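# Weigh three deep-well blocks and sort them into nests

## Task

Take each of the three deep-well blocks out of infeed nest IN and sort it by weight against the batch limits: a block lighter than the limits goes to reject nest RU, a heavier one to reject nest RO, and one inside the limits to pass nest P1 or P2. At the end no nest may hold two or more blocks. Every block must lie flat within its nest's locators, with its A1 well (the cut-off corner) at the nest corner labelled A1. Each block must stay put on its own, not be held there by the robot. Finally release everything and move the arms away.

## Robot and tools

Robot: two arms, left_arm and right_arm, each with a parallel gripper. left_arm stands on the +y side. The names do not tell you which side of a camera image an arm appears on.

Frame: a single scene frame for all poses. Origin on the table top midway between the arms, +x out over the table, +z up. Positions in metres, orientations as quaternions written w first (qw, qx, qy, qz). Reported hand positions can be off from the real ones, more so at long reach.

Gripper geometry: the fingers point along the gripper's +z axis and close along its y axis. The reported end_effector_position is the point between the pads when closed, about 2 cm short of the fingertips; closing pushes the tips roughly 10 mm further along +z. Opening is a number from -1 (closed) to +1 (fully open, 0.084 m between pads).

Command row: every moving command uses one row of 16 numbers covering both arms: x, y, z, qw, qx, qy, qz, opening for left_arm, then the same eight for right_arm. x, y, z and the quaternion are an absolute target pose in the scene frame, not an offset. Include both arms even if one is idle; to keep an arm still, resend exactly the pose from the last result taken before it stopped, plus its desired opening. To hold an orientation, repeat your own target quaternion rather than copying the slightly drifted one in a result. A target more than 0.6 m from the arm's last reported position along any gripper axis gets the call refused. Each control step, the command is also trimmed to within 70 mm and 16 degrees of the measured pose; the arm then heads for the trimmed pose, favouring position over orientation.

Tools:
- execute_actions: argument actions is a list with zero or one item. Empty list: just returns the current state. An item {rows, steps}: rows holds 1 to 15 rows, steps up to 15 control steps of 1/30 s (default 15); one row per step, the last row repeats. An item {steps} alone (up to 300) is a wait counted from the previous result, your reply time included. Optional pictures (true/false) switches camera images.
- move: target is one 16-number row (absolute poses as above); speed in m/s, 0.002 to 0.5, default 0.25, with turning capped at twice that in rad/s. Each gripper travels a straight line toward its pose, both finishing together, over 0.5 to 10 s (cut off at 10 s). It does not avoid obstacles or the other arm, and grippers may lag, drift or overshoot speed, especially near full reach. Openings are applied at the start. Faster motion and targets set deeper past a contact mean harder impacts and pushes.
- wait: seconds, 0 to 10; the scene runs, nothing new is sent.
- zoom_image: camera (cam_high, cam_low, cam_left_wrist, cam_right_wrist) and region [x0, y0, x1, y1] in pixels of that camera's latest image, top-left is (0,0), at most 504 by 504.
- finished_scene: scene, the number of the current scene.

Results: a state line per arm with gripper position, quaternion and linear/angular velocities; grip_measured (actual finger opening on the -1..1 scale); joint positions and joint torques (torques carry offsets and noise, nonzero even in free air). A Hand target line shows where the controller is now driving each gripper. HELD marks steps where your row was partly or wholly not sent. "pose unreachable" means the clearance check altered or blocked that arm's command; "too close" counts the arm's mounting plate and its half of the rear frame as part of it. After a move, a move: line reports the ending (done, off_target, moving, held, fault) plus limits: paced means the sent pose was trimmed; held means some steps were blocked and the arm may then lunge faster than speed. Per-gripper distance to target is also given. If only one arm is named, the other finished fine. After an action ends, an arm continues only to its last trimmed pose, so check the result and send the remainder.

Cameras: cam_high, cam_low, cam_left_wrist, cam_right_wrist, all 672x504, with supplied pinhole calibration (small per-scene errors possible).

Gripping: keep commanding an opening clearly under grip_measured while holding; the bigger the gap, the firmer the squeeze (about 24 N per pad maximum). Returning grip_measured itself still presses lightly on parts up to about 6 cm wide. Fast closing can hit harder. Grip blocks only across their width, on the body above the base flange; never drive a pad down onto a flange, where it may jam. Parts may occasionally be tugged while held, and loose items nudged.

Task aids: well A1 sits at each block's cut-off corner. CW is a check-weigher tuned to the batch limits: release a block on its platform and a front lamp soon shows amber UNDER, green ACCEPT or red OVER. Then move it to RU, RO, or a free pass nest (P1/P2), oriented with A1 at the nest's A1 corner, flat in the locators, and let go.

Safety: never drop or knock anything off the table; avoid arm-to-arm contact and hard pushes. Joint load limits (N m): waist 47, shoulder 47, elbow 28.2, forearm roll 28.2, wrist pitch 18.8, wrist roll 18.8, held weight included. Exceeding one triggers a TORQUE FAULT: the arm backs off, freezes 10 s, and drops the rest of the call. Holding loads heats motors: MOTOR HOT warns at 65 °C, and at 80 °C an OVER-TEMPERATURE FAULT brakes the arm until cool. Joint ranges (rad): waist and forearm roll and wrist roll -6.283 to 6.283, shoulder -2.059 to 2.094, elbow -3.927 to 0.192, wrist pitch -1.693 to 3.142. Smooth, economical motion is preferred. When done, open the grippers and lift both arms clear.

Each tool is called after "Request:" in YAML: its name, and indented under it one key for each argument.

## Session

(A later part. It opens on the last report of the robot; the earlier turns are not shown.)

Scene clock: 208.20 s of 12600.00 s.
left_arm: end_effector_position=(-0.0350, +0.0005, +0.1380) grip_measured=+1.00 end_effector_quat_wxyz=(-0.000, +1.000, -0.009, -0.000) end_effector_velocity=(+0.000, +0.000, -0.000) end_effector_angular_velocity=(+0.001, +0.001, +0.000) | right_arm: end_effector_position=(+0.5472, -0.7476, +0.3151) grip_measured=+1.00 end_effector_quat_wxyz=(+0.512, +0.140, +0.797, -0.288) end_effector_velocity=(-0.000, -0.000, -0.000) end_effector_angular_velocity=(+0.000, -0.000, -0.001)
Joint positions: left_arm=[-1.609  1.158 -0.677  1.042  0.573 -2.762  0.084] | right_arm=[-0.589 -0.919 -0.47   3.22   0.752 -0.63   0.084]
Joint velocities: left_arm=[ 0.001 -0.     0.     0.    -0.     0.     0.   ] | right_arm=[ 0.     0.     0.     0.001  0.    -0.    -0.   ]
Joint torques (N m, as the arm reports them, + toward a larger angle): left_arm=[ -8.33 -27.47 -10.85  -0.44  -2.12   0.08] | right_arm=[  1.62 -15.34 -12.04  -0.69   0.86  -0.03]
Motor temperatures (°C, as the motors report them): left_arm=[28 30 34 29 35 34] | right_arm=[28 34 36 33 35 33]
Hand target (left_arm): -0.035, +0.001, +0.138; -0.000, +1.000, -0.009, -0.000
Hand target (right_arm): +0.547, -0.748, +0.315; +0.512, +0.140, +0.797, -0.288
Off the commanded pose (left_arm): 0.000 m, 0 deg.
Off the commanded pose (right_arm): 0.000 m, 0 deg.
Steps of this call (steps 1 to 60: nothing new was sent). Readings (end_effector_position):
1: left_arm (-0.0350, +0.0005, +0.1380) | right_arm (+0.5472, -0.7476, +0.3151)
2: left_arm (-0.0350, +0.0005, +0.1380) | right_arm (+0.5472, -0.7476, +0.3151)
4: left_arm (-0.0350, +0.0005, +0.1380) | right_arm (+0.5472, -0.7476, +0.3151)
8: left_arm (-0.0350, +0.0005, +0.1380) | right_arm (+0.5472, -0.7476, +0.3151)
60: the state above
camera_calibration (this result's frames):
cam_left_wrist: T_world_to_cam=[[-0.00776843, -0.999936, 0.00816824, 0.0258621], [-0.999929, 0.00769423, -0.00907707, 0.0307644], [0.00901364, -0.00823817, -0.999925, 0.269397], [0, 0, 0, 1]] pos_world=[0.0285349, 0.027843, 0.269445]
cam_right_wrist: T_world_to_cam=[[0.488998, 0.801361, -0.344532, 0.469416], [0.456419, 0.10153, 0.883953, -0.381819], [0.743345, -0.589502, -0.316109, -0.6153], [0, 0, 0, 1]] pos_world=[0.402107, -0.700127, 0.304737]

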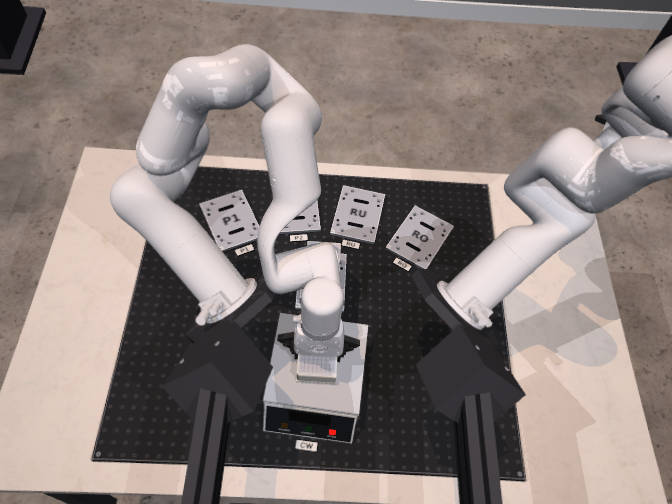

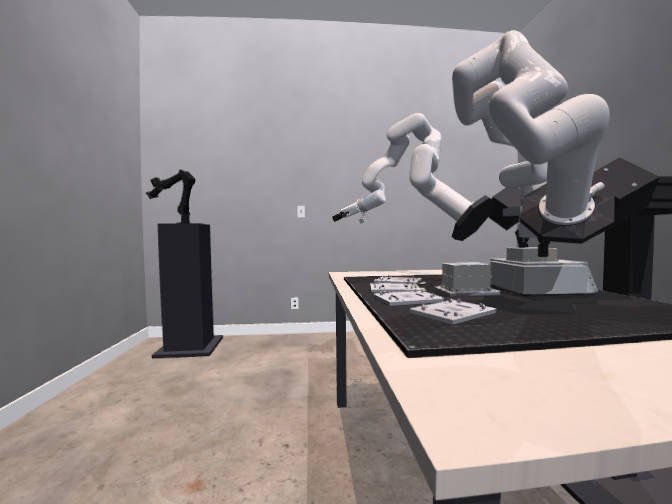

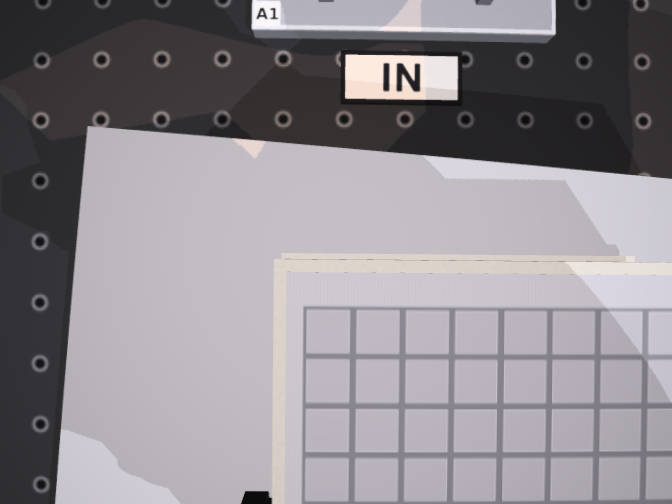

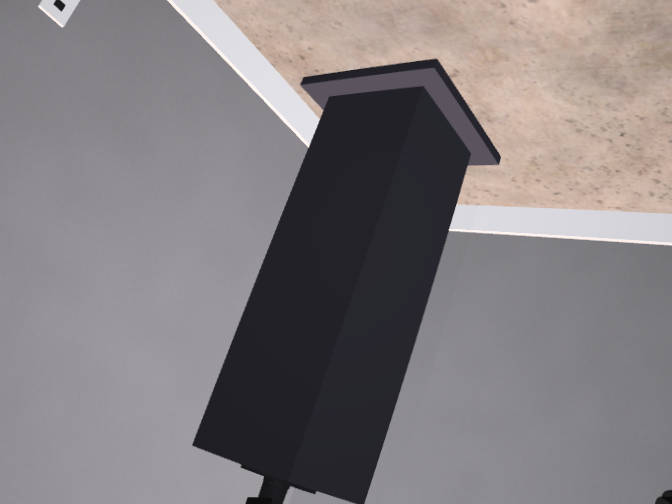

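Request:
move:
  target: [-0.035,0.0005,0.138,0,1,-0.0087,0,0,0.5472,-0.7476,0.3151,0.512,0.140,0.797,-0.288,1]
  speed: 0.005

Request:
move:
  target: [-0.035,0.0005,0.165,0,1,-0.0087,0,0,0.5472,-0.7476,0.3151,0.512,0.140,0.797,-0.288,1]
  speed: 0.05

Request:
move:
  target: [0.30,-0.05,0.165,0,0.99,-0.14,0,0,0.5472,-0.7476,0.3151,0.512,0.140,0.797,-0.288,1]
  speed: 0.15

Request:
move:
  target: [0.346,-0.253,0.1312,0,0.967,-0.2546,0,0,0.5472,-0.7476,0.3151,0.512,0.140,0.797,-0.288,1]
  speed: 0.12

Scene clock: 229.73 s of 12600.00 s.
left_arm: end_effector_position=(-0.0350, +0.0004, +0.1381) grip_measured=+0.96 end_effector_quat_wxyz=(+0.000, +1.000, -0.009, -0.000) end_effector_velocity=(+0.000, +0.000, -0.000) end_effector_angular_velocity=(+0.001, +0.001, +0.001) | right_arm: end_effector_position=(+0.5472, -0.7476, +0.3151) grip_measured=+1.00 end_effector_quat_wxyz=(+0.512, +0.140, +0.797, -0.288) end_effector_velocity=(+0.001, +0.000, +0.000) end_effector_angular_velocity=(+0.000, -0.002, +0.000)
Joint positions: left_arm=[-1.609  1.158 -0.677  1.042  0.573 -2.762  0.083] | right_arm=[-0.589 -0.919 -0.47   3.22   0.752 -0.63   0.084]
Joint velocities: left_arm=[ 0.002  0.     0.    -0.     0.     0.    -0.   ] | right_arm=[ 0.002 -0.    -0.    -0.     0.001  0.001 -0.   ]
Joint torques (N m, as the arm reports them, + toward a larger angle): left_arm=[ -8.24 -26.22 -10.05  -0.5   -1.99  -0.11] | right_arm=[  1.25 -15.36 -12.54  -0.64   0.79  -0.31]
Motor temperatures (°C, as the motors report them): left_arm=[28 30 34 29 35 34] | right_arm=[28 34 36 33 35 33]
Hand target (left_arm): -0.035, +0.000, +0.138; +0.000, +1.000, -0.009, +0.000
Hand target (right_arm): +0.547, -0.748, +0.315; +0.512, +0.140, +0.797, -0.288
Off the commanded pose (left_arm): 0.000 m, 0 deg.
Off the commanded pose (right_arm): 0.000 m, 0 deg.
After step 90, 17.83 s passed at rest.
move: done
camera_calibration (this result's frames):
cam_left_wrist: T_world_to_cam=[[-0.00768742, -0.999935, 0.00837679, 0.0257309], [-0.999931, 0.007612, -0.00899871, 0.0307435], [0.00893436, -0.00844539, -0.999924, 0.269448], [0, 0, 0, 1]] pos_world=[0.0285318, 0.0277708, 0.269489]
cam_right_wrist: T_world_to_cam=[[0.488998, 0.801361, -0.344532, 0.469416], [0.456419, 0.10153, 0.883953, -0.381818], [0.743346, -0.589502, -0.316109, -0.6153], [0, 0, 0, 1]] pos_world=[0.402107, -0.700127, 0.304737]

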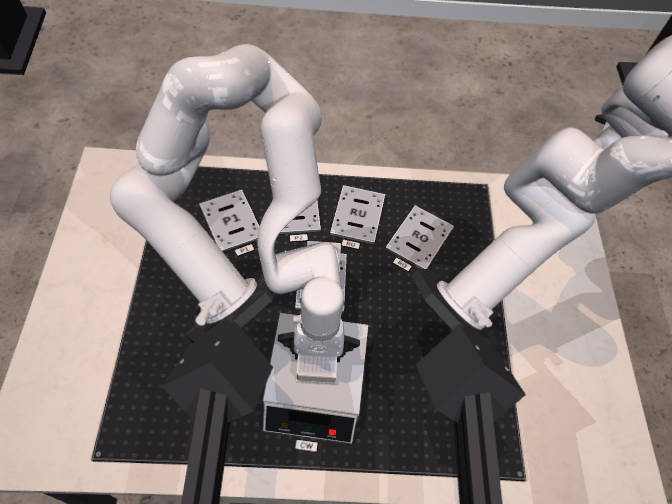

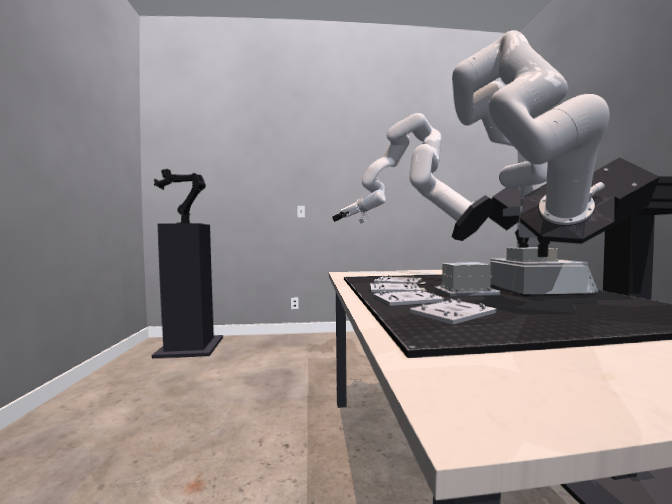

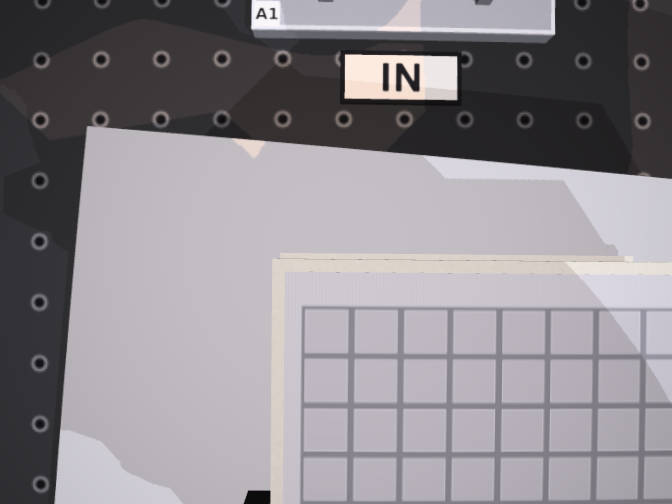

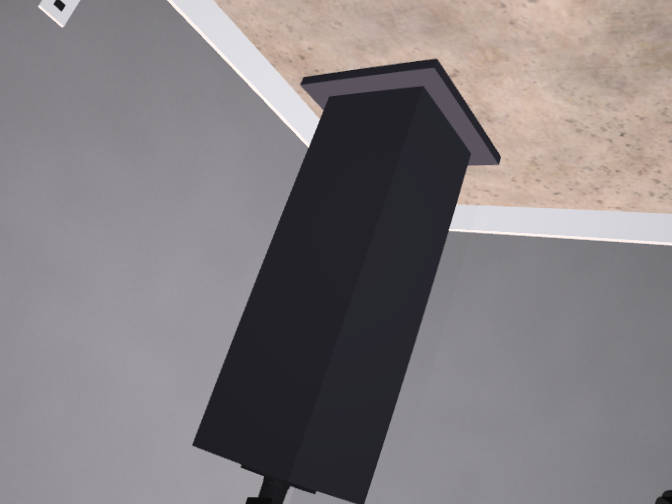

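Scene clock: 230.70 s of 12600.00 s.
left_arm: end_effector_position=(-0.0350, +0.0006, +0.1646) grip_measured=+0.96 end_effector_quat_wxyz=(+0.000, +1.000, -0.009, +0.000) end_effector_velocity=(-0.000, +0.000, +0.003) end_effector_angular_velocity=(+0.003, -0.003, -0.002) | right_arm: end_effector_position=(+0.5472, -0.7476, +0.3151) grip_measured=+1.00 end_effector_quat_wxyz=(+0.512, +0.140, +0.797, -0.288) end_effector_velocity=(+0.000, +0.000, +0.000) end_effector_angular_velocity=(+0.001, -0.002, +0.001)
Joint positions: left_arm=[-1.694  1.072 -0.642  0.868  0.572 -2.645  0.083] | right_arm=[-0.589 -0.919 -0.47   3.22   0.752 -0.63   0.084]
Joint velocities: left_arm=[-0.013 -0.007  0.001 -0.027  0.003  0.018 -0.   ] | right_arm=[ 0.001  0.     0.    -0.001  0.001  0.002 -0.   ]
Joint torques (N m, as the arm reports them, + toward a larger angle): left_arm=[ -7.66 -27.56 -12.82  -0.12  -2.22   0.09] | right_arm=[  1.52 -15.04 -12.45  -0.44   0.72  -0.24]
Motor temperatures (°C, as the motors report them): left_arm=[28 30 34 29 35 34] | right_arm=[28 34 36 33 35 33]
Hand target (left_arm): -0.035, +0.001, +0.165; -0.000, +1.000, -0.009, +0.000
Hand target (right_arm): +0.547, -0.748, +0.315; +0.512, +0.140, +0.797, -0.288
Off the commanded pose (left_arm): 0.000 m, 0 deg.
Off the commanded pose (right_arm): 0.000 m, 0 deg.
move: done
camera_calibration (this result's frames):
cam_left_wrist: T_world_to_cam=[[-0.00766149, -0.999936, 0.00827973, 0.0257036], [-0.99993, 0.00758612, -0.00909547, 0.0310288], [0.00903208, -0.00834883, -0.999924, 0.296008], [0, 0, 0, 1]] pos_world=[0.02855, 0.0279379, 0.296055]
cam_right_wrist: T_world_to_cam=[[0.488998, 0.801361, -0.344532, 0.469416], [0.456419, 0.10153, 0.883953, -0.381819], [0.743345, -0.589502, -0.316109, -0.6153], [0, 0, 0, 1]] pos_world=[0.402107, -0.700127, 0.304737]

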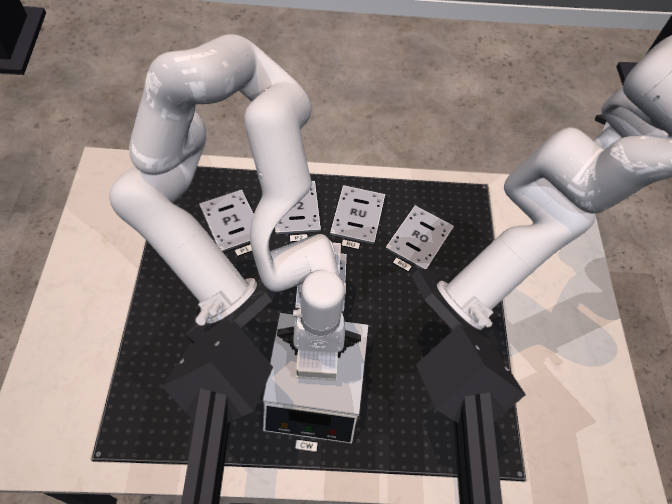

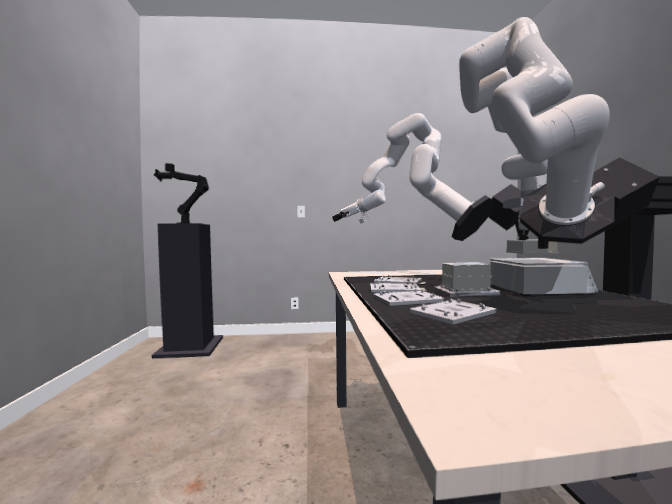

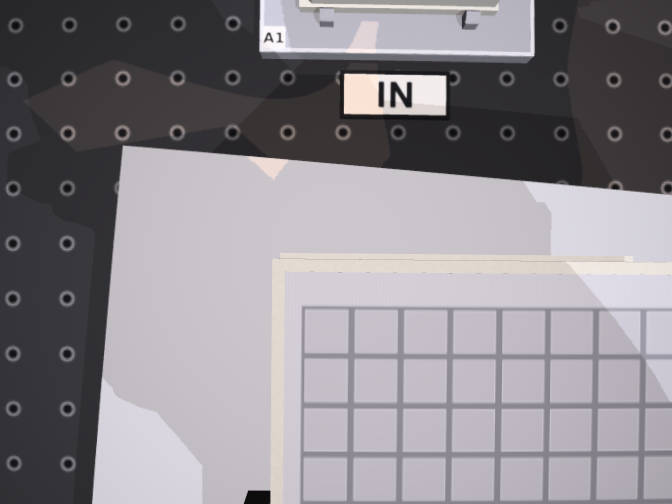

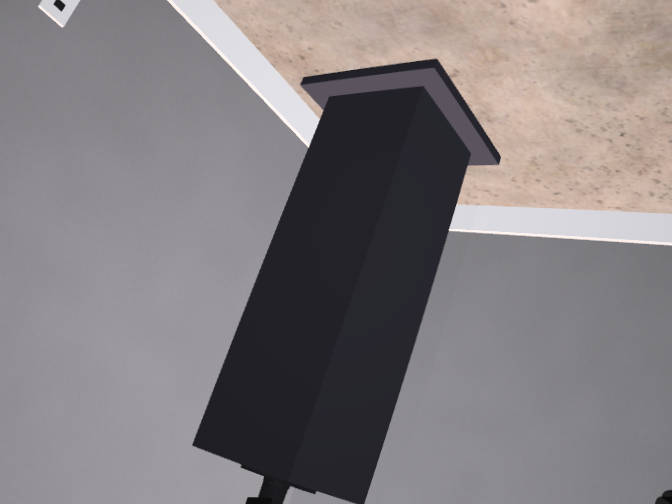

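Scene clock: 233.53 s of 12600.00 s.
left_arm: end_effector_position=(+0.2988, -0.0510, +0.1658) grip_measured=+0.96 end_effector_quat_wxyz=(+0.000, +0.990, -0.140, -0.000) end_effector_velocity=(+0.003, -0.001, +0.000) end_effector_angular_velocity=(+0.001, -0.000, -0.001) | right_arm: end_effector_position=(+0.5472, -0.7476, +0.3151) grip_measured=+1.00 end_effector_quat_wxyz=(+0.512, +0.140, +0.797, -0.288) end_effector_velocity=(-0.000, -0.000, -0.000) end_effector_angular_velocity=(-0.001, +0.002, +0.000)
Joint positions: left_arm=[-0.866  0.62  -0.831  1.229  0.959 -1.711  0.083] | right_arm=[-0.589 -0.919 -0.47   3.22   0.752 -0.63   0.084]
Joint velocities: left_arm=[ 0.001  0.001 -0.008 -0.004  0.003  0.009  0.   ] | right_arm=[-0.001 -0.    -0.    -0.    -0.001 -0.001  0.   ]
Joint torques (N m, as the arm reports them, + toward a larger angle): left_arm=[-17.96 -22.39  -9.2   -0.4   -2.4    0.05] | right_arm=[  1.94 -15.29 -12.03  -0.84   1.06  -0.1 ]
Motor temperatures (°C, as the motors report them): left_arm=[28 30 34 29 35 34] | right_arm=[28 34 36 33 35 33]
Hand target (left_arm): +0.299, -0.051, +0.166; +0.000, +0.990, -0.140, -0.000
Hand target (right_arm): +0.547, -0.748, +0.315; +0.512, +0.140, +0.797, -0.288
Off the commanded pose (left_arm): 0.002 m, 0 deg.
Off the commanded pose (right_arm): 0.000 m, 0 deg.
move: done
camera_calibration (this result's frames):
cam_left_wrist: T_world_to_cam=[[-0.268352, -0.963286, 0.00825139, 0.0565062], [-0.963301, 0.268282, -0.00870503, 0.367494], [0.00617173, -0.0102846, -0.999928, 0.294511], [0, 0, 0, 1]] pos_world=[0.367354, -0.0411316, 0.297223]
cam_right_wrist: T_world_to_cam=[[0.488998, 0.801361, -0.344532, 0.469416], [0.456419, 0.10153, 0.883953, -0.381818], [0.743346, -0.589502, -0.316109, -0.6153], [0, 0, 0, 1]] pos_world=[0.402107, -0.700127, 0.304737]

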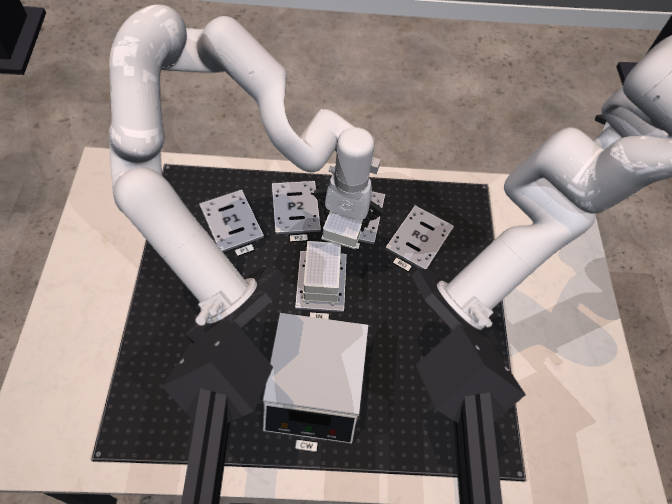

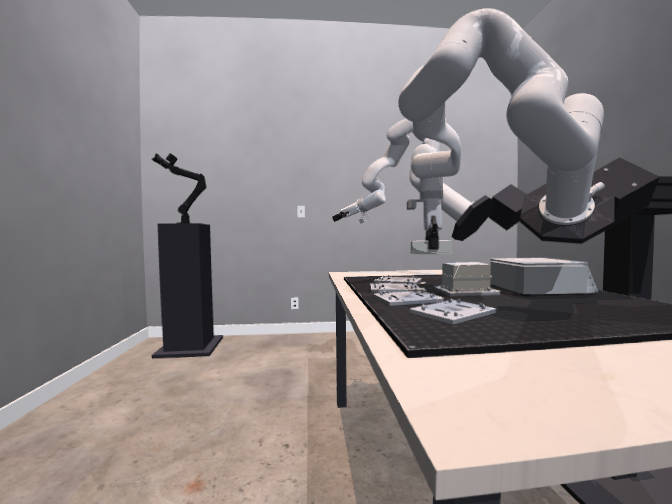

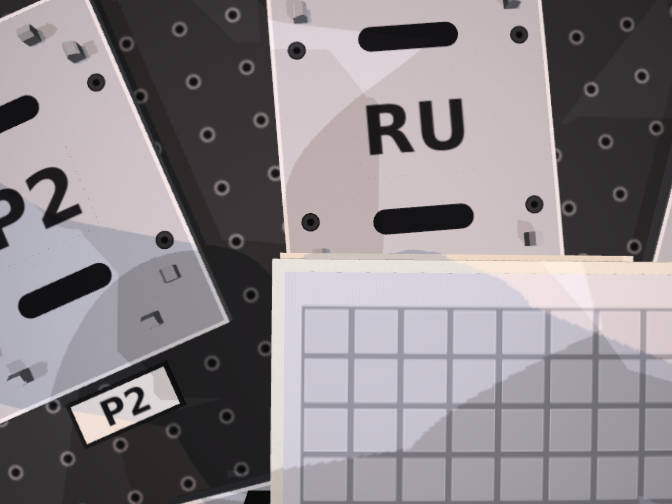

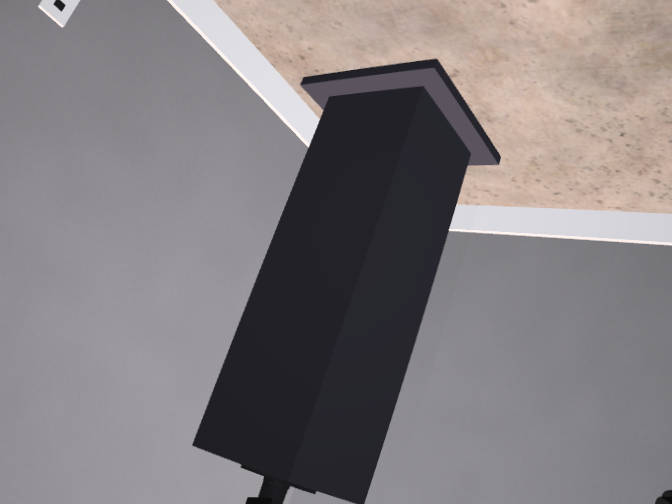

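Scene clock: 235.90 s of 12600.00 s.
left_arm: end_effector_position=(+0.3455, -0.2528, +0.1315) grip_measured=+0.96 end_effector_quat_wxyz=(+0.000, +0.967, -0.254, +0.000) end_effector_velocity=(+0.000, -0.002, -0.001) end_effector_angular_velocity=(+0.006, +0.003, -0.002) | right_arm: end_effector_position=(+0.5472, -0.7476, +0.3151) grip_measured=+1.00 end_effector_quat_wxyz=(+0.512, +0.140, +0.797, -0.288) end_effector_velocity=(-0.000, +0.000, -0.000) end_effector_angular_velocity=(+0.002, -0.000, -0.001)
Joint positions: left_arm=[-0.922  1.294 -1.753  1.042  1.082 -1.223  0.083] | right_arm=[-0.589 -0.919 -0.47   3.22   0.752 -0.63   0.084]
Joint velocities: left_arm=[-0.001  0.015 -0.023 -0.009  0.01   0.012 -0.   ] | right_arm=[ 0.    -0.     0.     0.002 -0.001  0.     0.   ]
Joint torques (N m, as the arm reports them, + toward a larger angle): left_arm=[-25.12 -34.56 -12.61  -0.47  -2.41   0.22] | right_arm=[  0.82 -15.85 -12.4   -0.87   0.85  -0.06]
Motor temperatures (°C, as the motors report them): left_arm=[28 30 34 29 35 34] | right_arm=[28 34 36 33 35 33]
Hand target (left_arm): +0.346, -0.253, +0.131; -0.000, +0.967, -0.254, +0.000
Hand target (right_arm): +0.547, -0.748, +0.315; +0.512, +0.140, +0.797, -0.288
Off the commanded pose (left_arm): 0.001 m, 0 deg.
Off the commanded pose (right_arm): 0.000 m, 0 deg.
move: done
camera_calibration (this result's frames):
cam_left_wrist: T_world_to_cam=[[-0.483524, -0.875294, 0.0080942, -0.028538], [-0.87532, 0.483451, -0.00950227, 0.490462], [0.00440413, -0.0116796, -0.999922, 0.258055], [0, 0, 0, 1]] pos_world=[0.414376, -0.259079, 0.262927]
cam_right_wrist: T_world_to_cam=[[0.488998, 0.801361, -0.344532, 0.469416], [0.45642, 0.10153, 0.883953, -0.381818], [0.743346, -0.589502, -0.316109, -0.6153], [0, 0, 0, 1]] pos_world=[0.402107, -0.700127, 0.304737]

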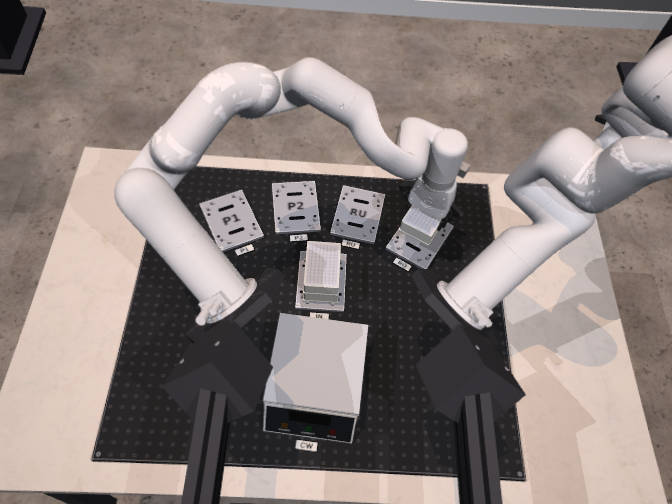

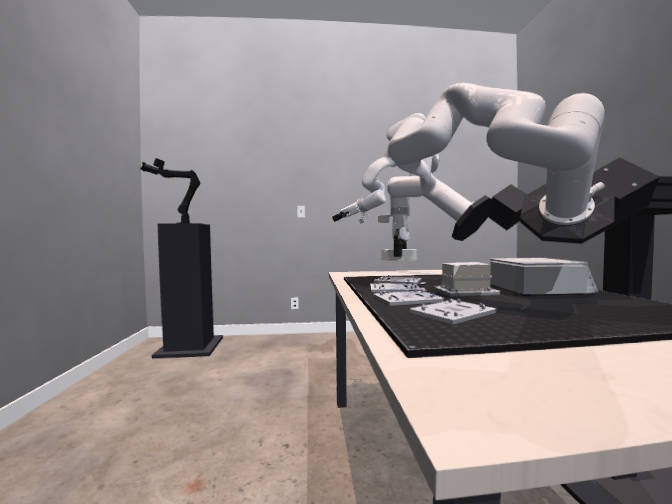

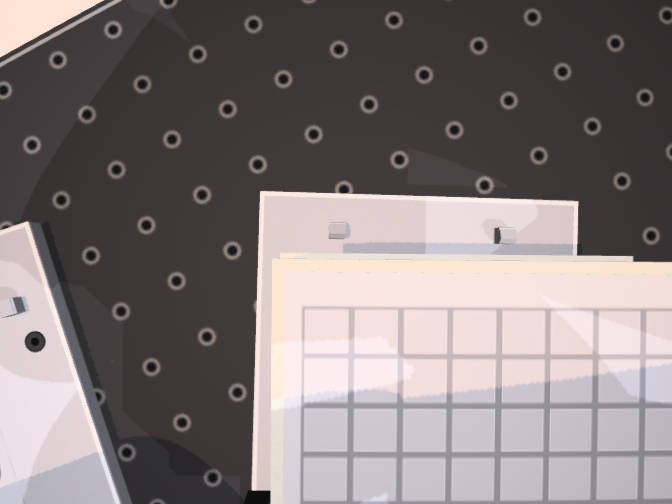

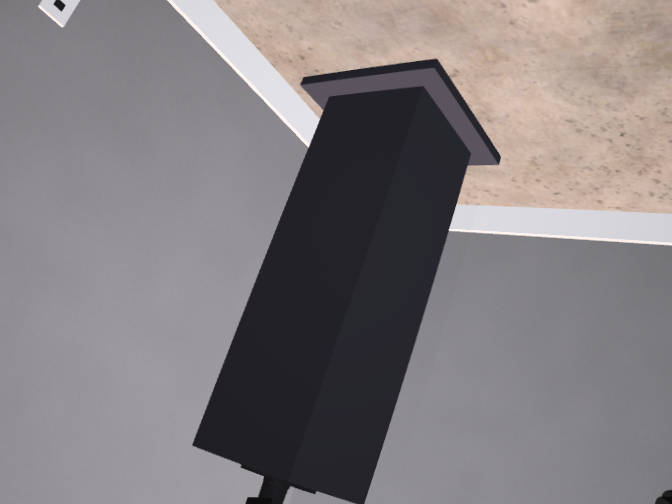

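Request:
move:
  target: [0.3492,-0.2569,0.07,0,0.9641,-0.2656,0,0,0.5472,-0.7476,0.3151,0.512,0.140,0.797,-0.288,1]
  speed: 0.05

Scene clock: 251.37 s of 12600.00 s.
left_arm: end_effector_position=(+0.3493, -0.2570, +0.0705) grip_measured=+0.96 end_effector_quat_wxyz=(+0.000, +0.964, -0.266, +0.000) end_effector_velocity=(+0.001, -0.001, -0.002) end_effector_angular_velocity=(-0.002, -0.001, -0.000) | right_arm: end_effector_position=(+0.5472, -0.7476, +0.3151) grip_measured=+1.00 end_effector_quat_wxyz=(+0.512, +0.140, +0.797, -0.288) end_effector_velocity=(-0.000, -0.000, -0.000) end_effector_angular_velocity=(-0.000, +0.001, -0.001)
Joint positions: left_arm=[-0.828  1.412 -1.853  1.124  1.037 -1.197  0.083] | right_arm=[-0.589 -0.919 -0.47   3.22   0.752 -0.63   0.084]
Joint velocities: left_arm=[ 0.003  0.007 -0.009  0.003 -0.002  0.003  0.   ] | right_arm=[-0.001  0.     0.     0.     0.    -0.    -0.   ]
Joint torques (N m, as the arm reports them, + toward a larger angle): left_arm=[-25.15 -33.32 -10.94  -0.72  -2.35   0.08] | right_arm=[  1.54 -15.5  -11.97  -0.59   0.7   -0.49]
Motor temperatures (°C, as the motors report them): left_arm=[29 30 34 29 35 34] | right_arm=[28 34 36 33 35 33]
Hand target (left_arm): +0.349, -0.257, +0.070; +0.000, +0.964, -0.266, -0.000
Hand target (right_arm): +0.547, -0.748, +0.315; +0.512, +0.140, +0.797, -0.288
Off the commanded pose (left_arm): 0.001 m, 0 deg.
Off the commanded pose (right_arm): 0.000 m, 0 deg.
After step 90, 10.83 s passed at rest.
move: done
camera_calibration (this result's frames):
cam_left_wrist: T_world_to_cam=[[-0.503708, -0.863832, 0.00852529, -0.0199316], [-0.863866, 0.503637, -0.00928718, 0.496338], [0.00372891, -0.0120427, -0.999921, 0.197176], [0, 0, 0, 1]] pos_world=[0.417994, -0.264817, 0.20194]
cam_right_wrist: T_world_to_cam=[[0.488998, 0.801361, -0.344532, 0.469416], [0.456419, 0.10153, 0.883953, -0.381818], [0.743345, -0.589502, -0.316109, -0.6153], [0, 0, 0, 1]] pos_world=[0.402107, -0.700127, 0.304737]

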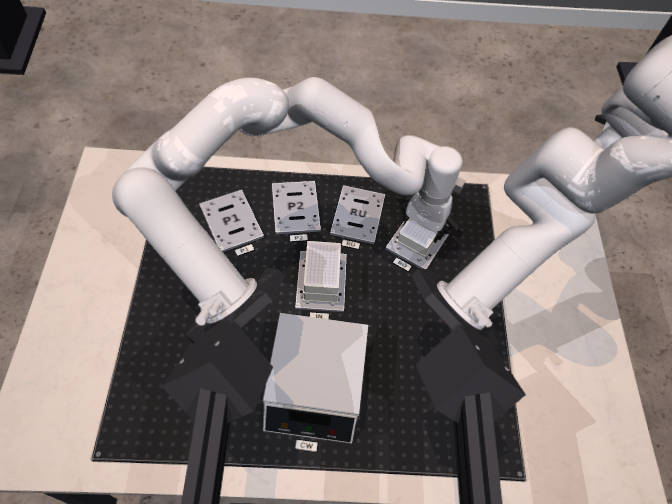

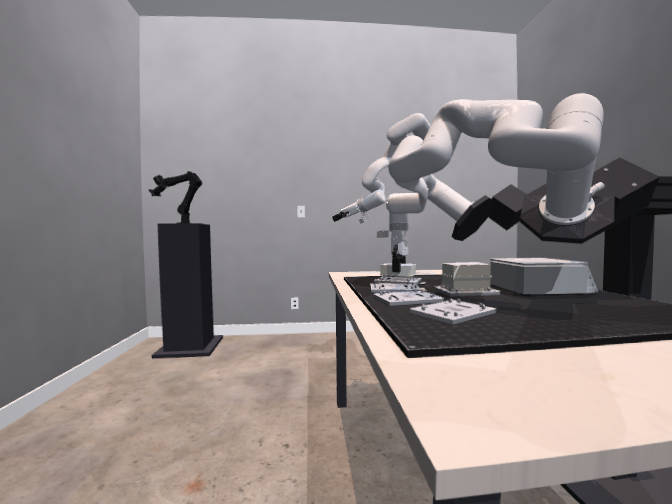

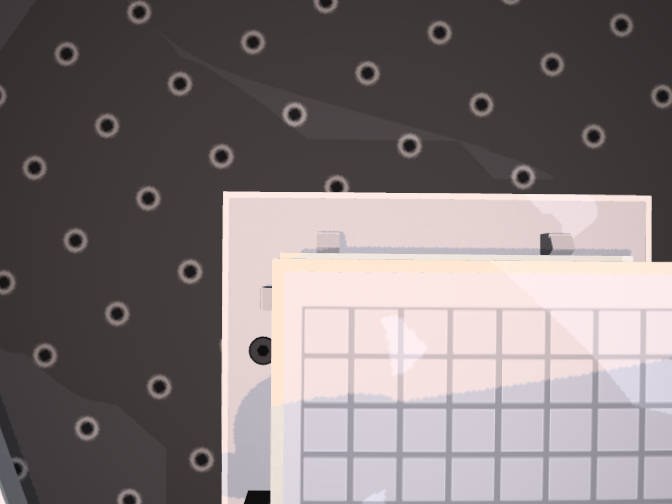

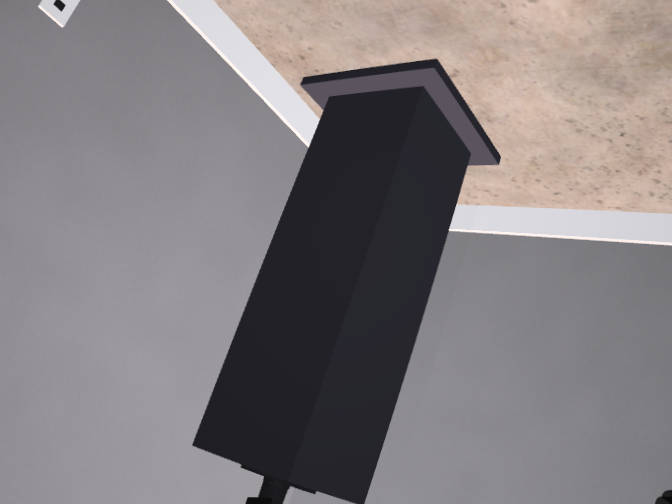

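Request:
move:
  target: [0.3495,-0.2564,0.051,0,0.9641,-0.2656,0,0,0.5472,-0.7476,0.3151,0.512,0.140,0.797,-0.288,1]
  speed: 0.006

Request:
zoom_image:
  camera: "cam_low"
  region: [360, 240, 440, 295]

Scene clock: 269.60 s of 12600.00 s.
left_arm: end_effector_position=(+0.3495, -0.2567, +0.0520) grip_measured=+0.96 end_effector_quat_wxyz=(-0.000, +0.964, -0.266, +0.000) end_effector_velocity=(+0.000, -0.001, -0.000) end_effector_angular_velocity=(-0.000, -0.002, -0.001) | right_arm: end_effector_position=(+0.5472, -0.7476, +0.3151) grip_measured=+1.00 end_effector_quat_wxyz=(+0.512, +0.140, +0.797, -0.288) end_effector_velocity=(+0.000, +0.000, -0.000) end_effector_angular_velocity=(+0.000, +0.000, +0.001)
Joint positions: left_arm=[-0.8    1.447 -1.881  1.151  1.023 -1.197  0.083] | right_arm=[-0.589 -0.919 -0.47   3.22   0.752 -0.63   0.084]
Joint velocities: left_arm=[-0.     0.002 -0.003  0.002  0.     0.     0.   ] | right_arm=[ 0.001 -0.     0.     0.    -0.001 -0.001  0.   ]
Joint torques (N m, as the arm reports them, + toward a larger angle): left_arm=[-20.13 -30.55 -11.34   0.17  -2.3    0.47] | right_arm=[  0.76 -15.36 -12.19  -0.55   0.81  -0.07]
Motor temperatures (°C, as the motors report them): left_arm=[29 30 34 29 35 34] | right_arm=[28 34 36 33 35 33]
Hand target (left_arm): +0.349, -0.256, +0.051; +0.000, +0.964, -0.266, -0.000
Hand target (right_arm): +0.547, -0.748, +0.315; +0.512, +0.140, +0.797, -0.288
Off the commanded pose (left_arm): 0.001 m, 0 deg.
Off the commanded pose (right_arm): 0.000 m, 0 deg.
After step 90, 11.83 s passed at rest.
move: done
camera_calibration (this result's frames):
cam_left_wrist: T_world_to_cam=[[-0.504098, -0.86361, 0.00793342, -0.0191646], [-0.863635, 0.504022, -0.00982157, 0.496221], [0.00448339, -0.0118026, -0.99992, 0.178515], [0, 0, 0, 1]] pos_world=[0.418092, -0.26455, 0.183526]
cam_right_wrist: T_world_to_cam=[[0.488998, 0.801361, -0.344532, 0.469416], [0.456419, 0.10153, 0.883953, -0.381818], [0.743346, -0.589502, -0.316109, -0.6153], [0, 0, 0, 1]] pos_world=[0.402107, -0.700127, 0.304737]

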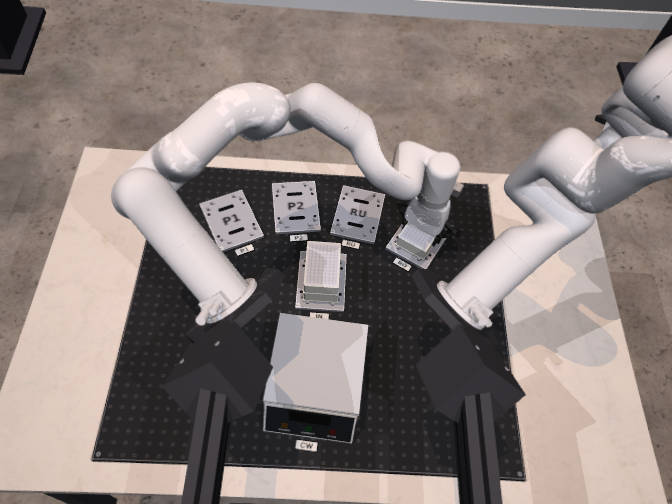

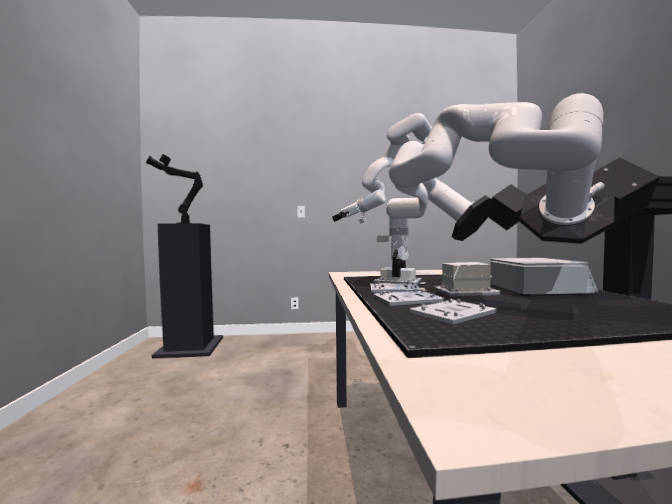

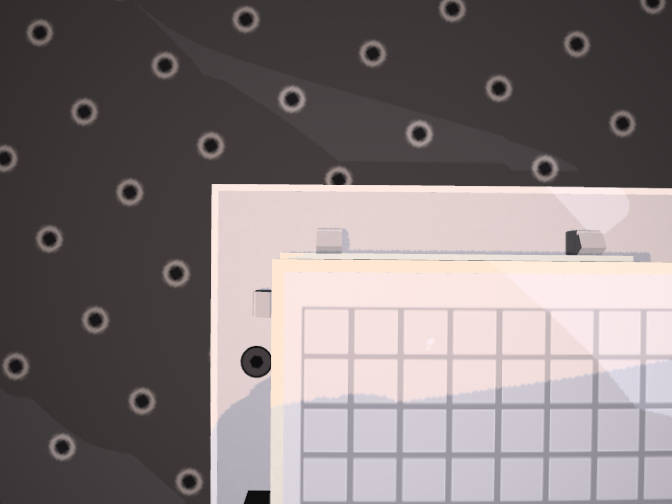

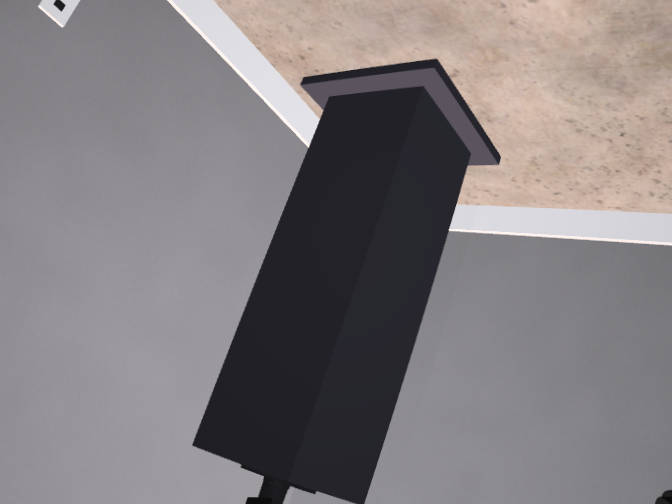

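Region (360, 240, 440, 295) of cam_low's 672x504 image, scaled by 6.300, with more detail than that image has; it fills the top 346 rows of this view, and the rest is white.

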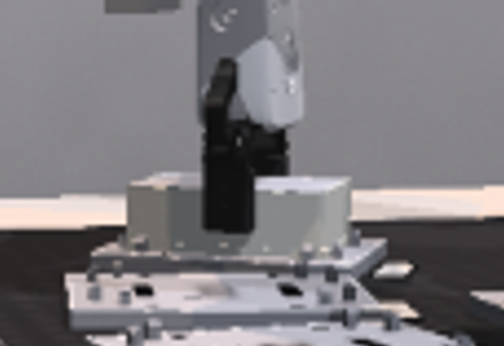

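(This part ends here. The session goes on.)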